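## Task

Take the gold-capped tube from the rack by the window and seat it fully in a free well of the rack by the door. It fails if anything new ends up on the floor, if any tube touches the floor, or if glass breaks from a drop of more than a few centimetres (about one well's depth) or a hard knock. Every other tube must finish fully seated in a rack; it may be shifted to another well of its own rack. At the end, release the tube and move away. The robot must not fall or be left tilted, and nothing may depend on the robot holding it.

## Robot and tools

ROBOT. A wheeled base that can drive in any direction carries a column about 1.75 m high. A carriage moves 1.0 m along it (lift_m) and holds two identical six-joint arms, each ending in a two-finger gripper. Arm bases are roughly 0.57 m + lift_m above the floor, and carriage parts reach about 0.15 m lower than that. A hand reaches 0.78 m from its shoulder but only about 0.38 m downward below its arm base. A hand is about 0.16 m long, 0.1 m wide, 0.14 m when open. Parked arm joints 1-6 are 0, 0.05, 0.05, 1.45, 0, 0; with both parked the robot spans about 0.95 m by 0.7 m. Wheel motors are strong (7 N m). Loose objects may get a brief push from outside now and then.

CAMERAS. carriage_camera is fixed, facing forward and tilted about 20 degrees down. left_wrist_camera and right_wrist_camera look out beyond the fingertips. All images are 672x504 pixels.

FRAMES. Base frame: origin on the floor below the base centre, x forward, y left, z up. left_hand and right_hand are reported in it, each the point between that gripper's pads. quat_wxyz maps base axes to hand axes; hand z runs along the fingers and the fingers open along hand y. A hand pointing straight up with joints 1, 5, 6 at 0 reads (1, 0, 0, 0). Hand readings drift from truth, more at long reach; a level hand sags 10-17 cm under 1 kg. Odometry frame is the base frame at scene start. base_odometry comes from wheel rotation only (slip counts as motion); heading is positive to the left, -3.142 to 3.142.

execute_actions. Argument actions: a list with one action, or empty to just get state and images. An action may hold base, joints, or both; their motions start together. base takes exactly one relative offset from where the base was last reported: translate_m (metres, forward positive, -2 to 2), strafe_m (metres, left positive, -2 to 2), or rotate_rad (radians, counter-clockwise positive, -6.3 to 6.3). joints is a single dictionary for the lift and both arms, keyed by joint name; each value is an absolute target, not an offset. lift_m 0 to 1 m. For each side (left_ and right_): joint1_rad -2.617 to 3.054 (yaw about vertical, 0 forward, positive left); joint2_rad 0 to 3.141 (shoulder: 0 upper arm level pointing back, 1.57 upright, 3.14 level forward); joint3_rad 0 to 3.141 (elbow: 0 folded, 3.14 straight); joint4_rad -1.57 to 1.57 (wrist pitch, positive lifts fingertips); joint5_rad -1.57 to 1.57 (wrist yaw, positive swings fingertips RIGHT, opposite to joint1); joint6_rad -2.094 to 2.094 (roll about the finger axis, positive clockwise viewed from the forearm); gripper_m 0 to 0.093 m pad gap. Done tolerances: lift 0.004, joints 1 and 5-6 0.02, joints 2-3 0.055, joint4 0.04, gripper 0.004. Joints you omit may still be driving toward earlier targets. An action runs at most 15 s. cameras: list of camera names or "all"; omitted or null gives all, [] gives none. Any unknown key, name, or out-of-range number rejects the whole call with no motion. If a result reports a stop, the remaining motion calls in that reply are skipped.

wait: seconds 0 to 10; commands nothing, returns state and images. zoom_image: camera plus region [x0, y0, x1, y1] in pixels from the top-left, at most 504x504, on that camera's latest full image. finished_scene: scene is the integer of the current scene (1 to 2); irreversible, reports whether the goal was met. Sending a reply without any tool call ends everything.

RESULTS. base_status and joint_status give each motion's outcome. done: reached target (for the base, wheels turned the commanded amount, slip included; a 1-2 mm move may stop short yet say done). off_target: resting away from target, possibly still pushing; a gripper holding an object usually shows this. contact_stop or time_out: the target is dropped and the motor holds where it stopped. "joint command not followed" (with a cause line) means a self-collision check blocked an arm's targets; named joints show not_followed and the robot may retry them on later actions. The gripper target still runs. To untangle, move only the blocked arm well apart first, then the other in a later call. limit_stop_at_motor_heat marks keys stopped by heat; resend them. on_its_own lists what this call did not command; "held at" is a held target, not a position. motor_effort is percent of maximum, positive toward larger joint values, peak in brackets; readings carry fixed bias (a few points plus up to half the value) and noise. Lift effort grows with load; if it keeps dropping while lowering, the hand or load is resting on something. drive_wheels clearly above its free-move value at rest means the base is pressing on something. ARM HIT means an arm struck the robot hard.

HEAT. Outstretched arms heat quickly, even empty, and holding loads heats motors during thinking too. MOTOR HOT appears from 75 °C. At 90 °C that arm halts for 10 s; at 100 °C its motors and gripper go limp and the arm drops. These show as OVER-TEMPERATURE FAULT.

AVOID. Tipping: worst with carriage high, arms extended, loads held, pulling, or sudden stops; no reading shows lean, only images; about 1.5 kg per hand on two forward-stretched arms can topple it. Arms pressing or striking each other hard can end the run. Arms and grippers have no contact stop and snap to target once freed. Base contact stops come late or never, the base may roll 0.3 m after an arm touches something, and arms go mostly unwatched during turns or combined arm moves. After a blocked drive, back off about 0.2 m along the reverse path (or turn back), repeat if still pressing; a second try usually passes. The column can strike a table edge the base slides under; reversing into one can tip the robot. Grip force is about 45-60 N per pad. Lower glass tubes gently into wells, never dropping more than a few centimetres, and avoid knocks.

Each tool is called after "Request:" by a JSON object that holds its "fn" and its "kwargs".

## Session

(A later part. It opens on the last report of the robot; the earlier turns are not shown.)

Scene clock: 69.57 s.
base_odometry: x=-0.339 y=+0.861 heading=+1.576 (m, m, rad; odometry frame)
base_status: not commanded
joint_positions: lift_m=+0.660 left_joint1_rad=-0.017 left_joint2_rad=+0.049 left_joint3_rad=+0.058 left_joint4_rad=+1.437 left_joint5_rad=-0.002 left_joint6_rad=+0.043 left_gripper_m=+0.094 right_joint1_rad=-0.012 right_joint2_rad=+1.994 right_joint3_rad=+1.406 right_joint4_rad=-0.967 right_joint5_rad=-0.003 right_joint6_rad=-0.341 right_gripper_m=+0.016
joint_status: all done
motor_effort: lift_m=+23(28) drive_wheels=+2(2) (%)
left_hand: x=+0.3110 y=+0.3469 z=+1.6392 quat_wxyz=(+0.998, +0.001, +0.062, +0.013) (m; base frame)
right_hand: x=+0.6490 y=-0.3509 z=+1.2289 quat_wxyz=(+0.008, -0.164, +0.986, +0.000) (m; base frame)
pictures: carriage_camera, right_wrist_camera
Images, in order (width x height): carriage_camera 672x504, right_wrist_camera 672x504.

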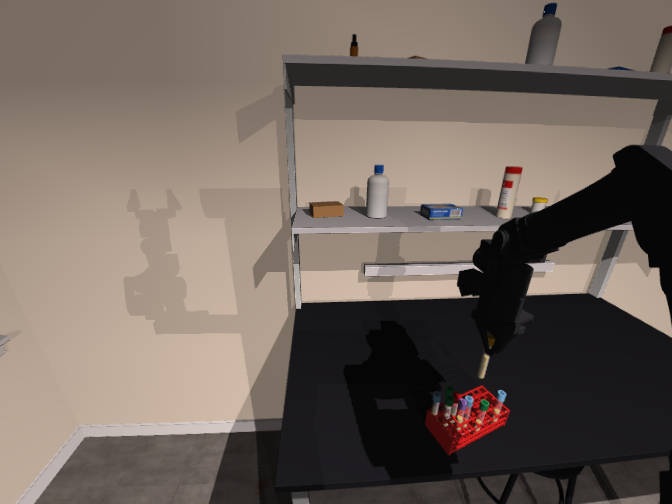

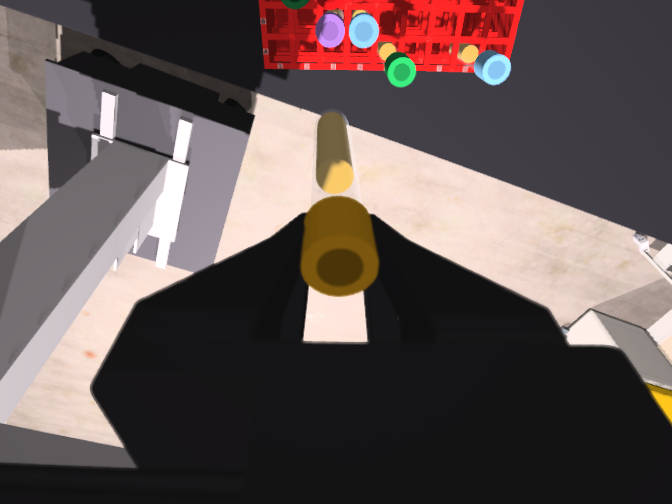

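Request:
{"fn": "execute_actions", "kwargs": {"actions": [{"base":{"translate_m":-0.8}}], "cameras": []}}

Request:
{"fn": "execute_actions", "kwargs": {"actions": [{"base":{"rotate_rad":3.14},"joints":{"right_joint6_rad":0}}], "cameras": []}}

Request:
{"fn": "execute_actions", "kwargs": {"actions": [{"base":{"strafe_m":0.69}}], "cameras": []}}

Request:
{"fn": "execute_actions", "kwargs": {"actions": [{"base":{"translate_m":0.8}}], "cameras": ["right_wrist_camera","carriage_camera"]}}

Scene clock: 73.67 s.
base_odometry: x=-0.335 y=+0.061 heading=+1.576 (m, m, rad; odometry frame)
base_status: done
joint_positions: lift_m=+0.660 left_joint1_rad=-0.017 left_joint2_rad=+0.049 left_joint3_rad=+0.058 left_joint4_rad=+1.438 left_joint5_rad=-0.002 left_joint6_rad=+0.043 left_gripper_m=+0.094 right_joint1_rad=-0.012 right_joint2_rad=+1.994 right_joint3_rad=+1.406 right_joint4_rad=-0.968 right_joint5_rad=-0.003 right_joint6_rad=-0.341 right_gripper_m=+0.016
joint_status: not commanded
motor_effort: lift_m=+23(23) drive_wheels=-3(14) (%)
left_hand: x=+0.3108 y=+0.3469 z=+1.6392 quat_wxyz=(+0.998, +0.001, +0.062, +0.013) (m; base frame)
right_hand: x=+0.6486 y=-0.3510 z=+1.2289 quat_wxyz=(+0.007, -0.164, +0.986, +0.000) (m; base frame)
pictures: none
No camera images: the call's "cameras" was empty. Leave "cameras" out to get every camera's image.

Scene clock: 77.93 s.
base_odometry: x=-0.335 y=+0.061 heading=-1.568 (m, m, rad; odometry frame)
base_status: done
joint_positions: lift_m=+0.660 left_joint1_rad=-0.017 left_joint2_rad=+0.049 left_joint3_rad=+0.058 left_joint4_rad=+1.434 left_joint5_rad=-0.002 left_joint6_rad=+0.043 left_gripper_m=+0.094 right_joint1_rad=-0.014 right_joint2_rad=+1.994 right_joint3_rad=+1.406 right_joint4_rad=-0.958 right_joint5_rad=+0.000 right_joint6_rad=-0.008 right_gripper_m=+0.016
joint_status: all done
motor_effort: lift_m=+23(23) drive_wheels=+11(24) (%)
left_hand: x=+0.3118 y=+0.3469 z=+1.6391 quat_wxyz=(+0.998, +0.001, +0.064, +0.013) (m; base frame)
right_hand: x=+0.6510 y=-0.3524 z=+1.2290 quat_wxyz=(+0.012, +0.003, +1.000, +0.000) (m; base frame)
pictures: none
No camera images: the call's "cameras" was empty. Leave "cameras" out to get every camera's image.

Scene clock: 81.63 s.
base_odometry: x=+0.355 y=+0.064 heading=-1.566 (m, m, rad; odometry frame)
base_status: done
joint_positions: lift_m=+0.660 left_joint1_rad=-0.017 left_joint2_rad=+0.049 left_joint3_rad=+0.058 left_joint4_rad=+1.434 left_joint5_rad=-0.002 left_joint6_rad=+0.043 left_gripper_m=+0.094 right_joint1_rad=-0.011 right_joint2_rad=+1.994 right_joint3_rad=+1.406 right_joint4_rad=-0.962 right_joint5_rad=+0.000 right_joint6_rad=-0.008 right_gripper_m=+0.016
joint_status: not commanded
motor_effort: lift_m=+23(23) drive_wheels=-13(28) (%)
left_hand: x=+0.3117 y=+0.3469 z=+1.6391 quat_wxyz=(+0.998, +0.001, +0.064, +0.013) (m; base frame)
right_hand: x=+0.6501 y=-0.3512 z=+1.2289 quat_wxyz=(+0.010, +0.001, +1.000, +0.000) (m; base frame)
pictures: none
No camera images: the call's "cameras" was empty. Leave "cameras" out to get every camera's image.

Scene clock: 85.60 s.
base_odometry: x=+0.360 y=-0.735 heading=-1.565 (m, m, rad; odometry frame)
base_status: done
joint_positions: lift_m=+0.660 left_joint1_rad=-0.017 left_joint2_rad=+0.049 left_joint3_rad=+0.058 left_joint4_rad=+1.437 left_joint5_rad=-0.002 left_joint6_rad=+0.043 left_gripper_m=+0.094 right_joint1_rad=-0.010 right_joint2_rad=+1.994 right_joint3_rad=+1.406 right_joint4_rad=-0.966 right_joint5_rad=+0.000 right_joint6_rad=-0.008 right_gripper_m=+0.016
joint_status: not commanded
motor_effort: lift_m=+23(23) drive_wheels=-9(20) (%)
left_hand: x=+0.3111 y=+0.3469 z=+1.6392 quat_wxyz=(+0.998, +0.001, +0.063, +0.013) (m; base frame)
right_hand: x=+0.6491 y=-0.3507 z=+1.2289 quat_wxyz=(+0.008, +0.001, +1.000, +0.000) (m; base frame)
pictures: carriage_camera, right_wrist_camera
Images, in order (width x height): carriage_camera 672x504, right_wrist_camera 672x504.

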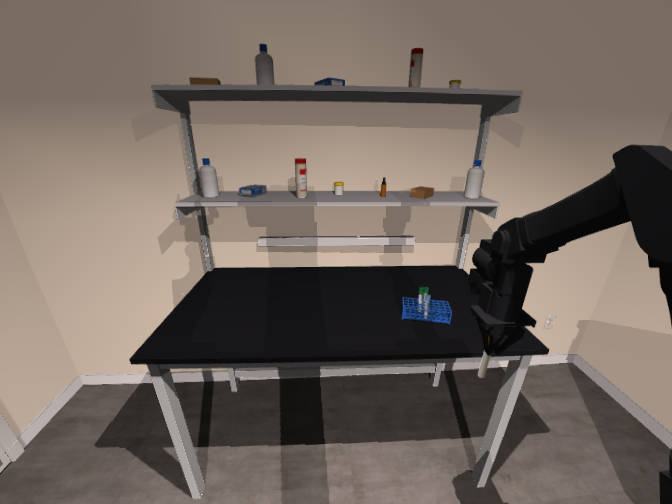

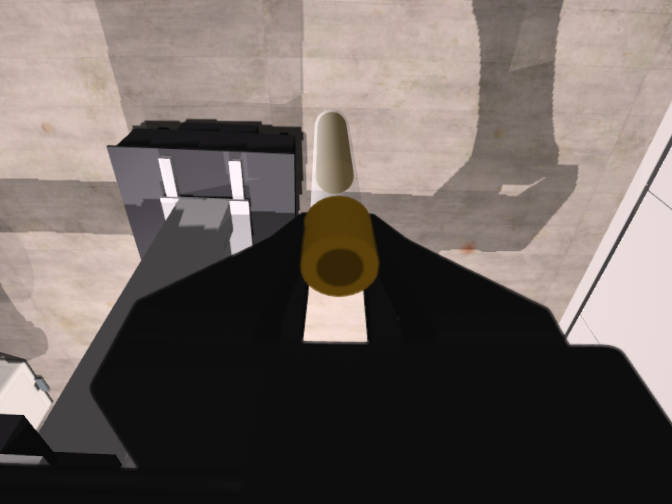

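Request:
{"fn": "execute_actions", "kwargs": {"actions": [{"base":{"translate_m":0.52},"joints":{"lift_m":0.62}}], "cameras": ["right_wrist_camera","carriage_camera"]}}

Scene clock: 88.93 s.
base_odometry: x=+0.364 y=-1.256 heading=-1.564 (m, m, rad; odometry frame)
base_status: done
joint_positions: lift_m=+0.620 left_joint1_rad=-0.017 left_joint2_rad=+0.049 left_joint3_rad=+0.058 left_joint4_rad=+1.438 left_joint5_rad=-0.002 left_joint6_rad=+0.043 left_gripper_m=+0.094 right_joint1_rad=-0.010 right_joint2_rad=+1.998 right_joint3_rad=+1.406 right_joint4_rad=-0.968 right_joint5_rad=+0.000 right_joint6_rad=-0.008 right_gripper_m=+0.016
joint_status: all done
motor_effort: lift_m=+22(22) drive_wheels=-10(19) (%)
left_hand: x=+0.3108 y=+0.3469 z=+1.5993 quat_wxyz=(+0.998, +0.001, +0.062, +0.013) (m; base frame)
right_hand: x=+0.6484 y=-0.3509 z=+1.1877 quat_wxyz=(+0.005, +0.001, +1.000, +0.000) (m; base frame)
pictures: carriage_camera, right_wrist_camera
Images, in order (width x height): carriage_camera 672x504, right_wrist_camera 672x504.

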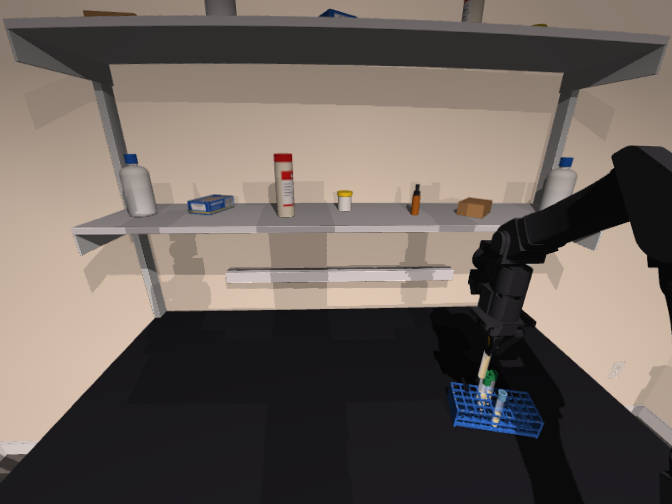

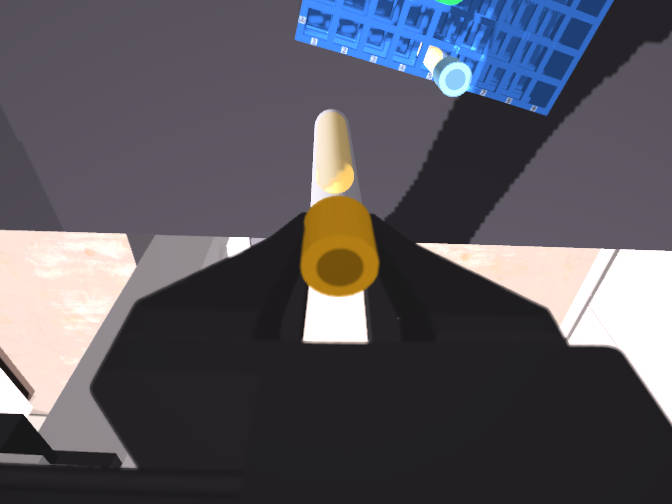

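Request:
{"fn": "execute_actions", "kwargs": {"actions": [{"base":{"translate_m":0.035},"joints":{"lift_m":0.535}}], "cameras": ["right_wrist_camera"]}}

Request:
{"fn": "zoom_image", "kwargs": {"camera": "right_wrist_camera", "region": [200,0,460,200]}}

Scene clock: 90.30 s.
base_odometry: x=+0.365 y=-1.290 heading=-1.563 (m, m, rad; odometry frame)
base_status: done
joint_positions: lift_m=+0.535 left_joint1_rad=-0.017 left_joint2_rad=+0.049 left_joint3_rad=+0.058 left_joint4_rad=+1.437 left_joint5_rad=-0.002 left_joint6_rad=+0.043 left_gripper_m=+0.094 right_joint1_rad=-0.010 right_joint2_rad=+1.997 right_joint3_rad=+1.406 right_joint4_rad=-0.967 right_joint5_rad=+0.000 right_joint6_rad=-0.008 right_gripper_m=+0.016
joint_status: all done
motor_effort: lift_m=+22(22) drive_wheels=+7(17) (%)
left_hand: x=+0.3110 y=+0.3469 z=+1.5143 quat_wxyz=(+0.998, +0.001, +0.062, +0.013) (m; base frame)
right_hand: x=+0.6487 y=-0.3510 z=+1.1029 quat_wxyz=(+0.006, +0.001, +1.000, +0.000) (m; base frame)
pictures: right_wrist_camera
Images, in order (width x height): right_wrist_camera 672x504.

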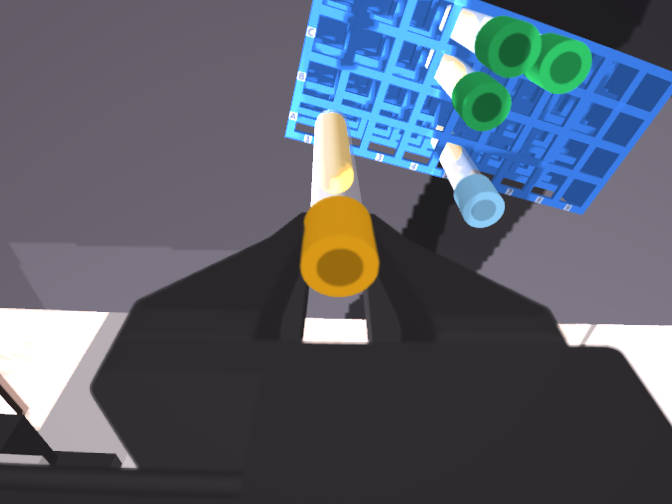

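Region (200, 0, 460, 200) of right_wrist_camera's 672x504 image, scaled by 1.938, with more detail than that image has; it fills the top 388 rows of this view, and the rest is white.

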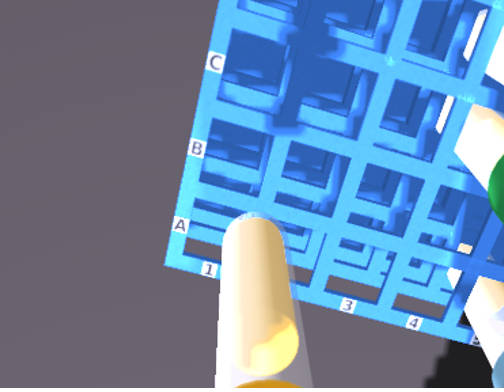

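Request:
{"fn": "execute_actions", "kwargs": {"actions": [{"base":{"strafe_m":-0.008}}], "cameras": []}}

Request:
{"fn": "execute_actions", "kwargs": {"actions": [{"base":{"translate_m":-0.006},"joints":{"lift_m":0.512}}], "cameras": ["right_wrist_camera"]}}

Request:
{"fn": "zoom_image", "kwargs": {"camera": "right_wrist_camera", "region": [200,0,460,200]}}

Scene clock: 91.30 s.
base_odometry: x=+0.358 y=-1.291 heading=-1.562 (m, m, rad; odometry frame)
base_status: done
joint_positions: lift_m=+0.535 left_joint1_rad=-0.017 left_joint2_rad=+0.049 left_joint3_rad=+0.058 left_joint4_rad=+1.439 left_joint5_rad=-0.002 left_joint6_rad=+0.043 left_gripper_m=+0.094 right_joint1_rad=-0.012 right_joint2_rad=+1.997 right_joint3_rad=+1.406 right_joint4_rad=-0.967 right_joint5_rad=+0.000 right_joint6_rad=-0.008 right_gripper_m=+0.016
joint_status: not commanded
motor_effort: lift_m=+21(21) drive_wheels=+8(10) (%)
left_hand: x=+0.3106 y=+0.3469 z=+1.5144 quat_wxyz=(+0.998, +0.001, +0.062, +0.013) (m; base frame)
right_hand: x=+0.6486 y=-0.3514 z=+1.1029 quat_wxyz=(+0.006, +0.002, +1.000, +0.000) (m; base frame)
pictures: none
No camera images: the call's "cameras" was empty. Leave "cameras" out to get every camera's image.

Scene clock: 92.03 s.
base_odometry: x=+0.358 y=-1.285 heading=-1.561 (m, m, rad; odometry frame)
base_status: done
joint_positions: lift_m=+0.512 left_joint1_rad=-0.017 left_joint2_rad=+0.049 left_joint3_rad=+0.058 left_joint4_rad=+1.438 left_joint5_rad=-0.002 left_joint6_rad=+0.043 left_gripper_m=+0.094 right_joint1_rad=-0.012 right_joint2_rad=+1.997 right_joint3_rad=+1.406 right_joint4_rad=-0.969 right_joint5_rad=+0.000 right_joint6_rad=-0.008 right_gripper_m=+0.016
joint_status: all done
motor_effort: lift_m=+21(22) drive_wheels=+7(17) (%)
left_hand: x=+0.3107 y=+0.3469 z=+1.4914 quat_wxyz=(+0.998, +0.001, +0.062, +0.013) (m; base frame)
right_hand: x=+0.6481 y=-0.3514 z=+1.0801 quat_wxyz=(+0.005, +0.002, +1.000, +0.000) (m; base frame)
pictures: right_wrist_camera
Images, in order (width x height): right_wrist_camera 672x504.

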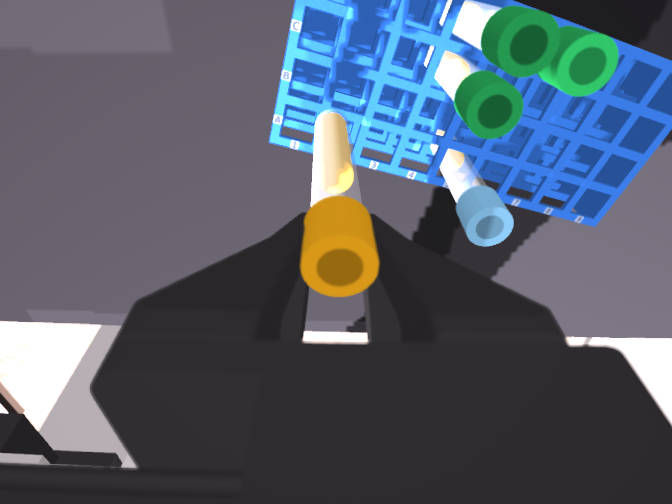

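Region (200, 0, 460, 200) of right_wrist_camera's 672x504 image, scaled by 1.938, with more detail than that image has; it fills the top 388 rows of this view, and the rest is white.

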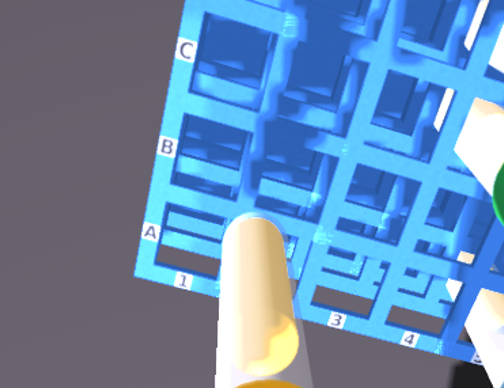

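Request:
{"fn": "execute_actions", "kwargs": {"actions": [{"base":{"strafe_m":-0.003}}], "cameras": []}}

Request:
{"fn": "execute_actions", "kwargs": {"actions": [{"joints":{"lift_m":0.485}}], "cameras": ["right_wrist_camera"]}}

Scene clock: 93.57 s.
base_odometry: x=+0.355 y=-1.285 heading=-1.560 (m, m, rad; odometry frame)
base_status: done
joint_positions: lift_m=+0.512 left_joint1_rad=-0.017 left_joint2_rad=+0.049 left_joint3_rad=+0.058 left_joint4_rad=+1.437 left_joint5_rad=-0.002 left_joint6_rad=+0.043 left_gripper_m=+0.094 right_joint1_rad=-0.011 right_joint2_rad=+1.997 right_joint3_rad=+1.406 right_joint4_rad=-0.968 right_joint5_rad=+0.000 right_joint6_rad=-0.008 right_gripper_m=+0.016
joint_status: not commanded
motor_effort: lift_m=+21(21) drive_wheels=+8(15) (%)
left_hand: x=+0.3109 y=+0.3469 z=+1.4914 quat_wxyz=(+0.998, +0.001, +0.062, +0.013) (m; base frame)
right_hand: x=+0.6483 y=-0.3512 z=+1.0801 quat_wxyz=(+0.006, +0.001, +1.000, +0.000) (m; base frame)
pictures: none
No camera images: the call's "cameras" was empty. Leave "cameras" out to get every camera's image.

Scene clock: 94.30 s.
base_odometry: x=+0.355 y=-1.285 heading=-1.560 (m, m, rad; odometry frame)
base_status: not commanded
joint_positions: lift_m=+0.485 left_joint1_rad=-0.017 left_joint2_rad=+0.049 left_joint3_rad=+0.058 left_joint4_rad=+1.438 left_joint5_rad=-0.002 left_joint6_rad=+0.043 left_gripper_m=+0.094 right_joint1_rad=-0.011 right_joint2_rad=+1.965 right_joint3_rad=+1.411 right_joint4_rad=-0.967 right_joint5_rad=+0.001 right_joint6_rad=-0.008 right_gripper_m=+0.016
joint_status: all done
motor_effort: lift_m=+20(20) drive_wheels=+8(8) (%)
left_hand: x=+0.3108 y=+0.3469 z=+1.4645 quat_wxyz=(+0.998, +0.001, +0.062, +0.013) (m; base frame)
right_hand: x=+0.6530 y=-0.3513 z=+1.0658 quat_wxyz=(+0.025, +0.001, +1.000, -0.001) (m; base frame)
pictures: right_wrist_camera
Images, in order (width x height): right_wrist_camera 672x504.

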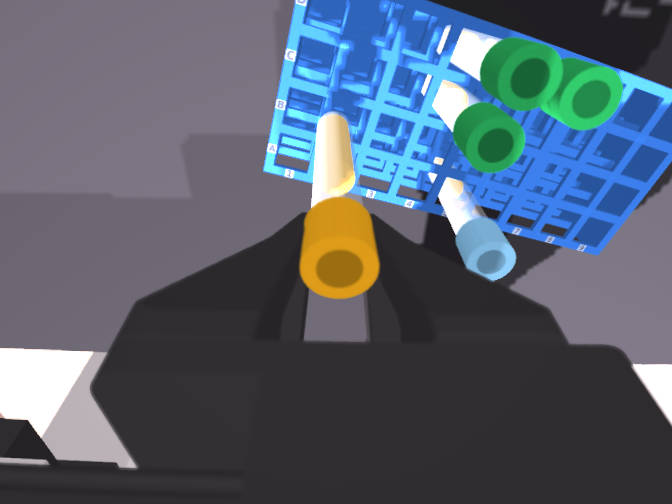

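Request:
{"fn": "execute_actions", "kwargs": {"actions": [{"joints":{"lift_m":0.508}}], "cameras": []}}

Request:
{"fn": "execute_actions", "kwargs": {"actions": [{"base":{"translate_m":-0.008}}], "cameras": []}}

Request:
{"fn": "execute_actions", "kwargs": {"actions": [{"joints":{"lift_m":0.485}}], "cameras": ["right_wrist_camera"]}}

Scene clock: 95.13 s.
base_odometry: x=+0.355 y=-1.285 heading=-1.560 (m, m, rad; odometry frame)
base_status: not commanded
joint_positions: lift_m=+0.508 left_joint1_rad=-0.017 left_joint2_rad=+0.049 left_joint3_rad=+0.058 left_joint4_rad=+1.437 left_joint5_rad=-0.002 left_joint6_rad=+0.043 left_gripper_m=+0.094 right_joint1_rad=-0.011 right_joint2_rad=+1.987 right_joint3_rad=+1.411 right_joint4_rad=-0.967 right_joint5_rad=+0.000 right_joint6_rad=-0.008 right_gripper_m=+0.016
joint_status: all done
motor_effort: lift_m=+23(27) drive_wheels=+8(9) (%)
left_hand: x=+0.3109 y=+0.3469 z=+1.4872 quat_wxyz=(+0.998, +0.001, +0.062, +0.013) (m; base frame)
right_hand: x=+0.6512 y=-0.3512 z=+1.0804 quat_wxyz=(+0.014, +0.001, +1.000, +0.000) (m; base frame)
pictures: none
No camera images: the call's "cameras" was empty. Leave "cameras" out to get every camera's image.

Scene clock: 96.23 s.
base_odometry: x=+0.355 y=-1.277 heading=-1.559 (m, m, rad; odometry frame)
base_status: done
joint_positions: lift_m=+0.508 left_joint1_rad=-0.017 left_joint2_rad=+0.049 left_joint3_rad=+0.058 left_joint4_rad=+1.439 left_joint5_rad=-0.002 left_joint6_rad=+0.043 left_gripper_m=+0.094 right_joint1_rad=-0.011 right_joint2_rad=+1.987 right_joint3_rad=+1.411 right_joint4_rad=-0.969 right_joint5_rad=+0.000 right_joint6_rad=-0.008 right_gripper_m=+0.016
joint_status: not commanded
motor_effort: lift_m=+23(23) drive_wheels=+6(17) (%)
left_hand: x=+0.3105 y=+0.3469 z=+1.4872 quat_wxyz=(+0.998, +0.001, +0.061, +0.013) (m; base frame)
right_hand: x=+0.6506 y=-0.3512 z=+1.0804 quat_wxyz=(+0.013, +0.001, +1.000, +0.000) (m; base frame)
pictures: none
No camera images: the call's "cameras" was empty. Leave "cameras" out to get every camera's image.

Scene clock: 96.83 s.
base_odometry: x=+0.355 y=-1.277 heading=-1.559 (m, m, rad; odometry frame)
base_status: not commanded
joint_positions: lift_m=+0.485 left_joint1_rad=-0.017 left_joint2_rad=+0.049 left_joint3_rad=+0.058 left_joint4_rad=+1.439 left_joint5_rad=-0.002 left_joint6_rad=+0.043 left_gripper_m=+0.094 right_joint1_rad=-0.011 right_joint2_rad=+1.967 right_joint3_rad=+1.413 right_joint4_rad=-0.965 right_joint5_rad=+0.001 right_joint6_rad=-0.008 right_gripper_m=+0.016
joint_status: all done
motor_effort: lift_m=+19(20) drive_wheels=+6(6) (%)
left_hand: x=+0.3105 y=+0.3469 z=+1.4646 quat_wxyz=(+0.998, +0.001, +0.061, +0.013) (m; base frame)
right_hand: x=+0.6540 y=-0.3513 z=+1.0655 quat_wxyz=(+0.026, +0.001, +1.000, -0.001) (m; base frame)
pictures: right_wrist_camera
Images, in order (width x height): right_wrist_camera 672x504.

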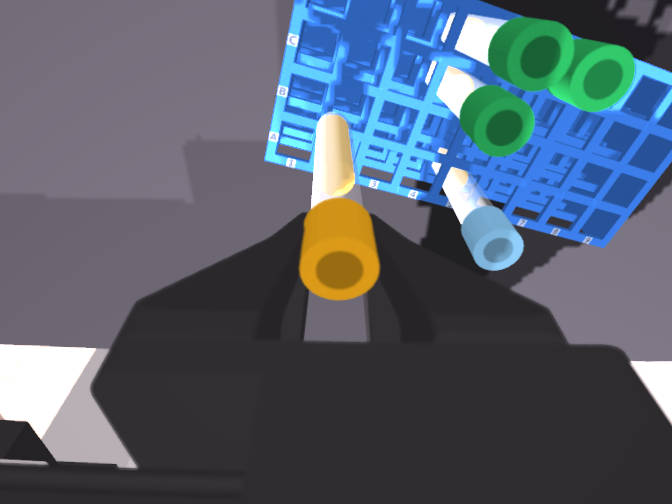

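Request:
{"fn": "zoom_image", "kwargs": {"camera": "right_wrist_camera", "region": [240,60,440,210]}}

Region (240, 60, 440, 210) of right_wrist_camera's 672x504 image, scaled by 2.520, with more detail than that image has; it fills the top 378 rows of this view, and the rest is white.

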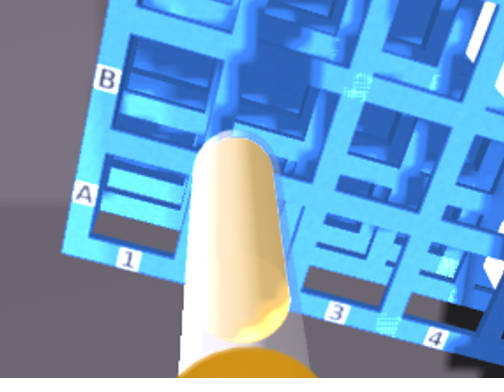

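Request:
{"fn": "execute_actions", "kwargs": {"actions": [{"joints":{"lift_m":0.508}}], "cameras": []}}

Request:
{"fn": "execute_actions", "kwargs": {"actions": [{"base":{"translate_m":-0.009}}], "cameras": []}}

Request:
{"fn": "execute_actions", "kwargs": {"actions": [{"base":{"strafe_m":-0.004}}], "cameras": []}}

Request:
{"fn": "execute_actions", "kwargs": {"actions": [{"joints":{"lift_m":0.485}}], "cameras": ["right_wrist_camera"]}}

Request:
{"fn": "zoom_image", "kwargs": {"camera": "right_wrist_camera", "region": [240,60,440,210]}}

Scene clock: 98.00 s.
base_odometry: x=+0.355 y=-1.277 heading=-1.559 (m, m, rad; odometry frame)
base_status: not commanded
joint_positions: lift_m=+0.508 left_joint1_rad=-0.017 left_joint2_rad=+0.049 left_joint3_rad=+0.058 left_joint4_rad=+1.438 left_joint5_rad=-0.002 left_joint6_rad=+0.043 left_gripper_m=+0.094 right_joint1_rad=-0.011 right_joint2_rad=+1.988 right_joint3_rad=+1.413 right_joint4_rad=-0.966 right_joint5_rad=+0.001 right_joint6_rad=-0.008 right_gripper_m=+0.016
joint_status: all done
motor_effort: lift_m=+23(27) drive_wheels=+7(7) (%)
left_hand: x=+0.3107 y=+0.3469 z=+1.4872 quat_wxyz=(+0.998, +0.001, +0.062, +0.013) (m; base frame)
right_hand: x=+0.6520 y=-0.3513 z=+1.0807 quat_wxyz=(+0.015, +0.001, +1.000, -0.001) (m; base frame)
pictures: none
No camera images: the call's "cameras" was empty. Leave "cameras" out to get every camera's image.

Scene clock: 98.70 s.
base_odometry: x=+0.356 y=-1.269 heading=-1.559 (m, m, rad; odometry frame)
base_status: done
joint_positions: lift_m=+0.508 left_joint1_rad=-0.017 left_joint2_rad=+0.049 left_joint3_rad=+0.058 left_joint4_rad=+1.437 left_joint5_rad=-0.002 left_joint6_rad=+0.043 left_gripper_m=+0.094 right_joint1_rad=-0.011 right_joint2_rad=+1.988 right_joint3_rad=+1.413 right_joint4_rad=-0.967 right_joint5_rad=+0.001 right_joint6_rad=-0.008 right_gripper_m=+0.016
joint_status: not commanded
motor_effort: lift_m=+23(22) drive_wheels=+5(14) (%)
left_hand: x=+0.3109 y=+0.3469 z=+1.4872 quat_wxyz=(+0.998, +0.001, +0.062, +0.013) (m; base frame)
right_hand: x=+0.6517 y=-0.3513 z=+1.0807 quat_wxyz=(+0.014, +0.001, +1.000, -0.001) (m; base frame)
pictures: none
No camera images: the call's "cameras" was empty. Leave "cameras" out to get every camera's image.

Scene clock: 99.97 s.
base_odometry: x=+0.352 y=-1.269 heading=-1.558 (m, m, rad; odometry frame)
base_status: done
joint_positions: lift_m=+0.508 left_joint1_rad=-0.017 left_joint2_rad=+0.049 left_joint3_rad=+0.058 left_joint4_rad=+1.438 left_joint5_rad=-0.002 left_joint6_rad=+0.043 left_gripper_m=+0.094 right_joint1_rad=-0.011 right_joint2_rad=+1.988 right_joint3_rad=+1.413 right_joint4_rad=-0.967 right_joint5_rad=+0.001 right_joint6_rad=-0.008 right_gripper_m=+0.016
joint_status: not commanded
motor_effort: lift_m=+23(22) drive_wheels=+9(15) (%)
left_hand: x=+0.3108 y=+0.3469 z=+1.4872 quat_wxyz=(+0.998, +0.001, +0.062, +0.013) (m; base frame)
right_hand: x=+0.6516 y=-0.3513 z=+1.0807 quat_wxyz=(+0.014, +0.001, +1.000, -0.001) (m; base frame)
pictures: none
No camera images: the call's "cameras" was empty. Leave "cameras" out to get every camera's image.

Scene clock: 100.60 s.
base_odometry: x=+0.352 y=-1.269 heading=-1.558 (m, m, rad; odometry frame)
base_status: not commanded
joint_positions: lift_m=+0.485 left_joint1_rad=-0.017 left_joint2_rad=+0.049 left_joint3_rad=+0.058 left_joint4_rad=+1.437 left_joint5_rad=-0.002 left_joint6_rad=+0.043 left_gripper_m=+0.094 right_joint1_rad=-0.011 right_joint2_rad=+1.994 right_joint3_rad=+1.413 right_joint4_rad=-0.970 right_joint5_rad=+0.002 right_joint6_rad=-0.008 right_gripper_m=+0.016
joint_status: all done
motor_effort: lift_m=+21(22) drive_wheels=+9(9) (%)
left_hand: x=+0.3109 y=+0.3469 z=+1.4644 quat_wxyz=(+0.998, +0.001, +0.062, +0.013) (m; base frame)
right_hand: x=+0.6505 y=-0.3515 z=+1.0556 quat_wxyz=(+0.010, +0.001, +1.000, -0.001) (m; base frame)
pictures: right_wrist_camera
Images, in order (width x height): right_wrist_camera 672x504.

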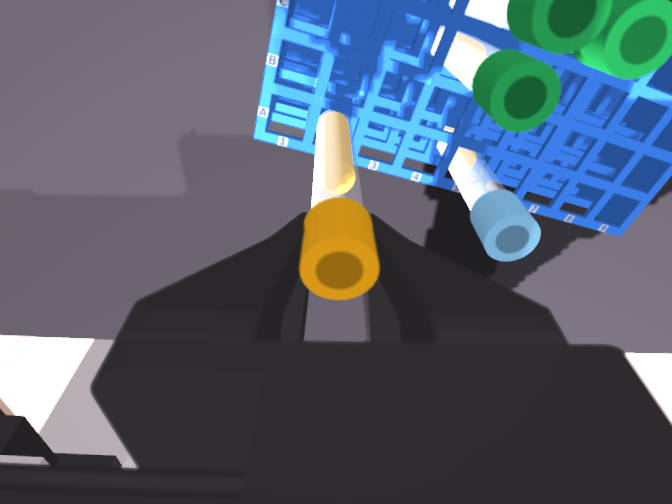

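Region (240, 60, 440, 210) of right_wrist_camera's 672x504 image, scaled by 2.520, with more detail than that image has; it fills the top 378 rows of this view, and the rest is white.

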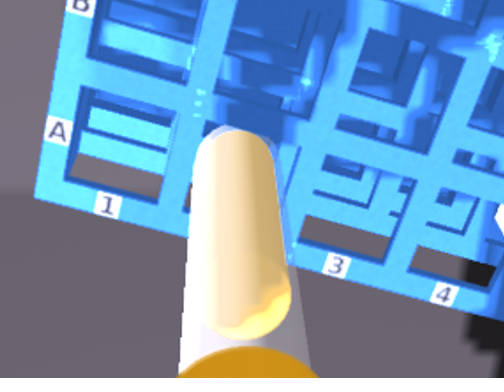

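Entering.

Request:
{"fn": "execute_actions", "kwargs": {"actions": [{"joints":{"lift_m":0.457}}], "cameras": []}}

Request:
{"fn": "execute_actions", "kwargs": {"actions": [{"joints":{"right_gripper_m":0.035}}], "cameras": []}}

Request:
{"fn": "execute_actions", "kwargs": {"actions": [{"joints":{"lift_m":0.58}}], "cameras": ["right_wrist_camera","carriage_camera"]}}

Scene clock: 101.43 s.
base_odometry: x=+0.352 y=-1.269 heading=-1.558 (m, m, rad; odometry frame)
base_status: not commanded
joint_positions: lift_m=+0.457 left_joint1_rad=-0.017 left_joint2_rad=+0.049 left_joint3_rad=+0.058 left_joint4_rad=+1.437 left_joint5_rad=-0.002 left_joint6_rad=+0.043 left_gripper_m=+0.094 right_joint1_rad=-0.011 right_joint2_rad=+1.997 right_joint3_rad=+1.413 right_joint4_rad=-0.970 right_joint5_rad=+0.002 right_joint6_rad=-0.008 right_gripper_m=+0.016
joint_status: all done
motor_effort: lift_m=+22(22) drive_wheels=+9(9) (%)
left_hand: x=+0.3109 y=+0.3469 z=+1.4363 quat_wxyz=(+0.998, +0.001, +0.062, +0.013) (m; base frame)
right_hand: x=+0.6501 y=-0.3515 z=+1.0266 quat_wxyz=(+0.008, +0.001, +1.000, -0.001) (m; base frame)
pictures: none
No camera images: the call's "cameras" was empty. Leave "cameras" out to get every camera's image.

Scene clock: 101.97 s.
base_odometry: x=+0.352 y=-1.269 heading=-1.558 (m, m, rad; odometry frame)
base_status: not commanded
joint_positions: lift_m=+0.457 left_joint1_rad=-0.017 left_joint2_rad=+0.049 left_joint3_rad=+0.058 left_joint4_rad=+1.437 left_joint5_rad=-0.002 left_joint6_rad=+0.043 left_gripper_m=+0.094 right_joint1_rad=-0.011 right_joint2_rad=+1.997 right_joint3_rad=+1.413 right_joint4_rad=-0.970 right_joint5_rad=+0.002 right_joint6_rad=-0.008 right_gripper_m=+0.035
joint_status: all done
motor_effort: lift_m=+22(21) drive_wheels=+9(9) (%)
left_hand: x=+0.3109 y=+0.3469 z=+1.4363 quat_wxyz=(+0.998, +0.001, +0.062, +0.013) (m; base frame)
right_hand: x=+0.6501 y=-0.3515 z=+1.0266 quat_wxyz=(+0.008, +0.001, +1.000, -0.001) (m; base frame)
pictures: none
No camera images: the call's "cameras" was empty. Leave "cameras" out to get every camera's image.

Scene clock: 103.00 s.
base_odometry: x=+0.352 y=-1.269 heading=-1.558 (m, m, rad; odometry frame)
base_status: not commanded
joint_positions: lift_m=+0.580 left_joint1_rad=-0.017 left_joint2_rad=+0.049 left_joint3_rad=+0.058 left_joint4_rad=+1.437 left_joint5_rad=-0.002 left_joint6_rad=+0.043 left_gripper_m=+0.094 right_joint1_rad=-0.011 right_joint2_rad=+1.993 right_joint3_rad=+1.413 right_joint4_rad=-0.967 right_joint5_rad=+0.002 right_joint6_rad=-0.008 right_gripper_m=+0.035
joint_status: all done
motor_effort: lift_m=+23(28) drive_wheels=+9(9) (%)
left_hand: x=+0.3109 y=+0.3469 z=+1.5592 quat_wxyz=(+0.998, +0.001, +0.062, +0.013) (m; base frame)
right_hand: x=+0.6512 y=-0.3515 z=+1.1510 quat_wxyz=(+0.012, +0.001, +1.000, -0.001) (m; base frame)
pictures: carriage_camera, right_wrist_camera
Images, in order (width x height): carriage_camera 672x504, right_wrist_camera 672x504.

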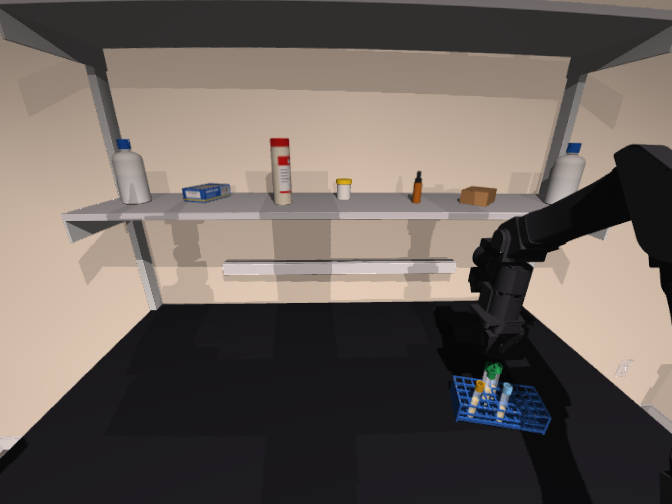

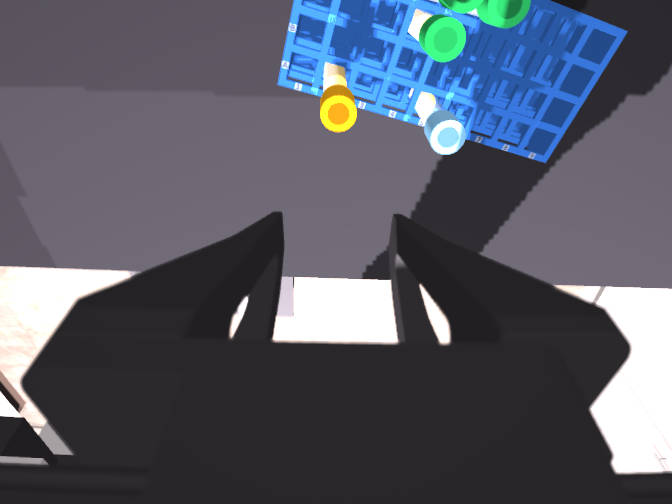

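Request:
{"fn": "finished_scene", "kwargs": {"scene": 1}}

The scene is finished: the task was done.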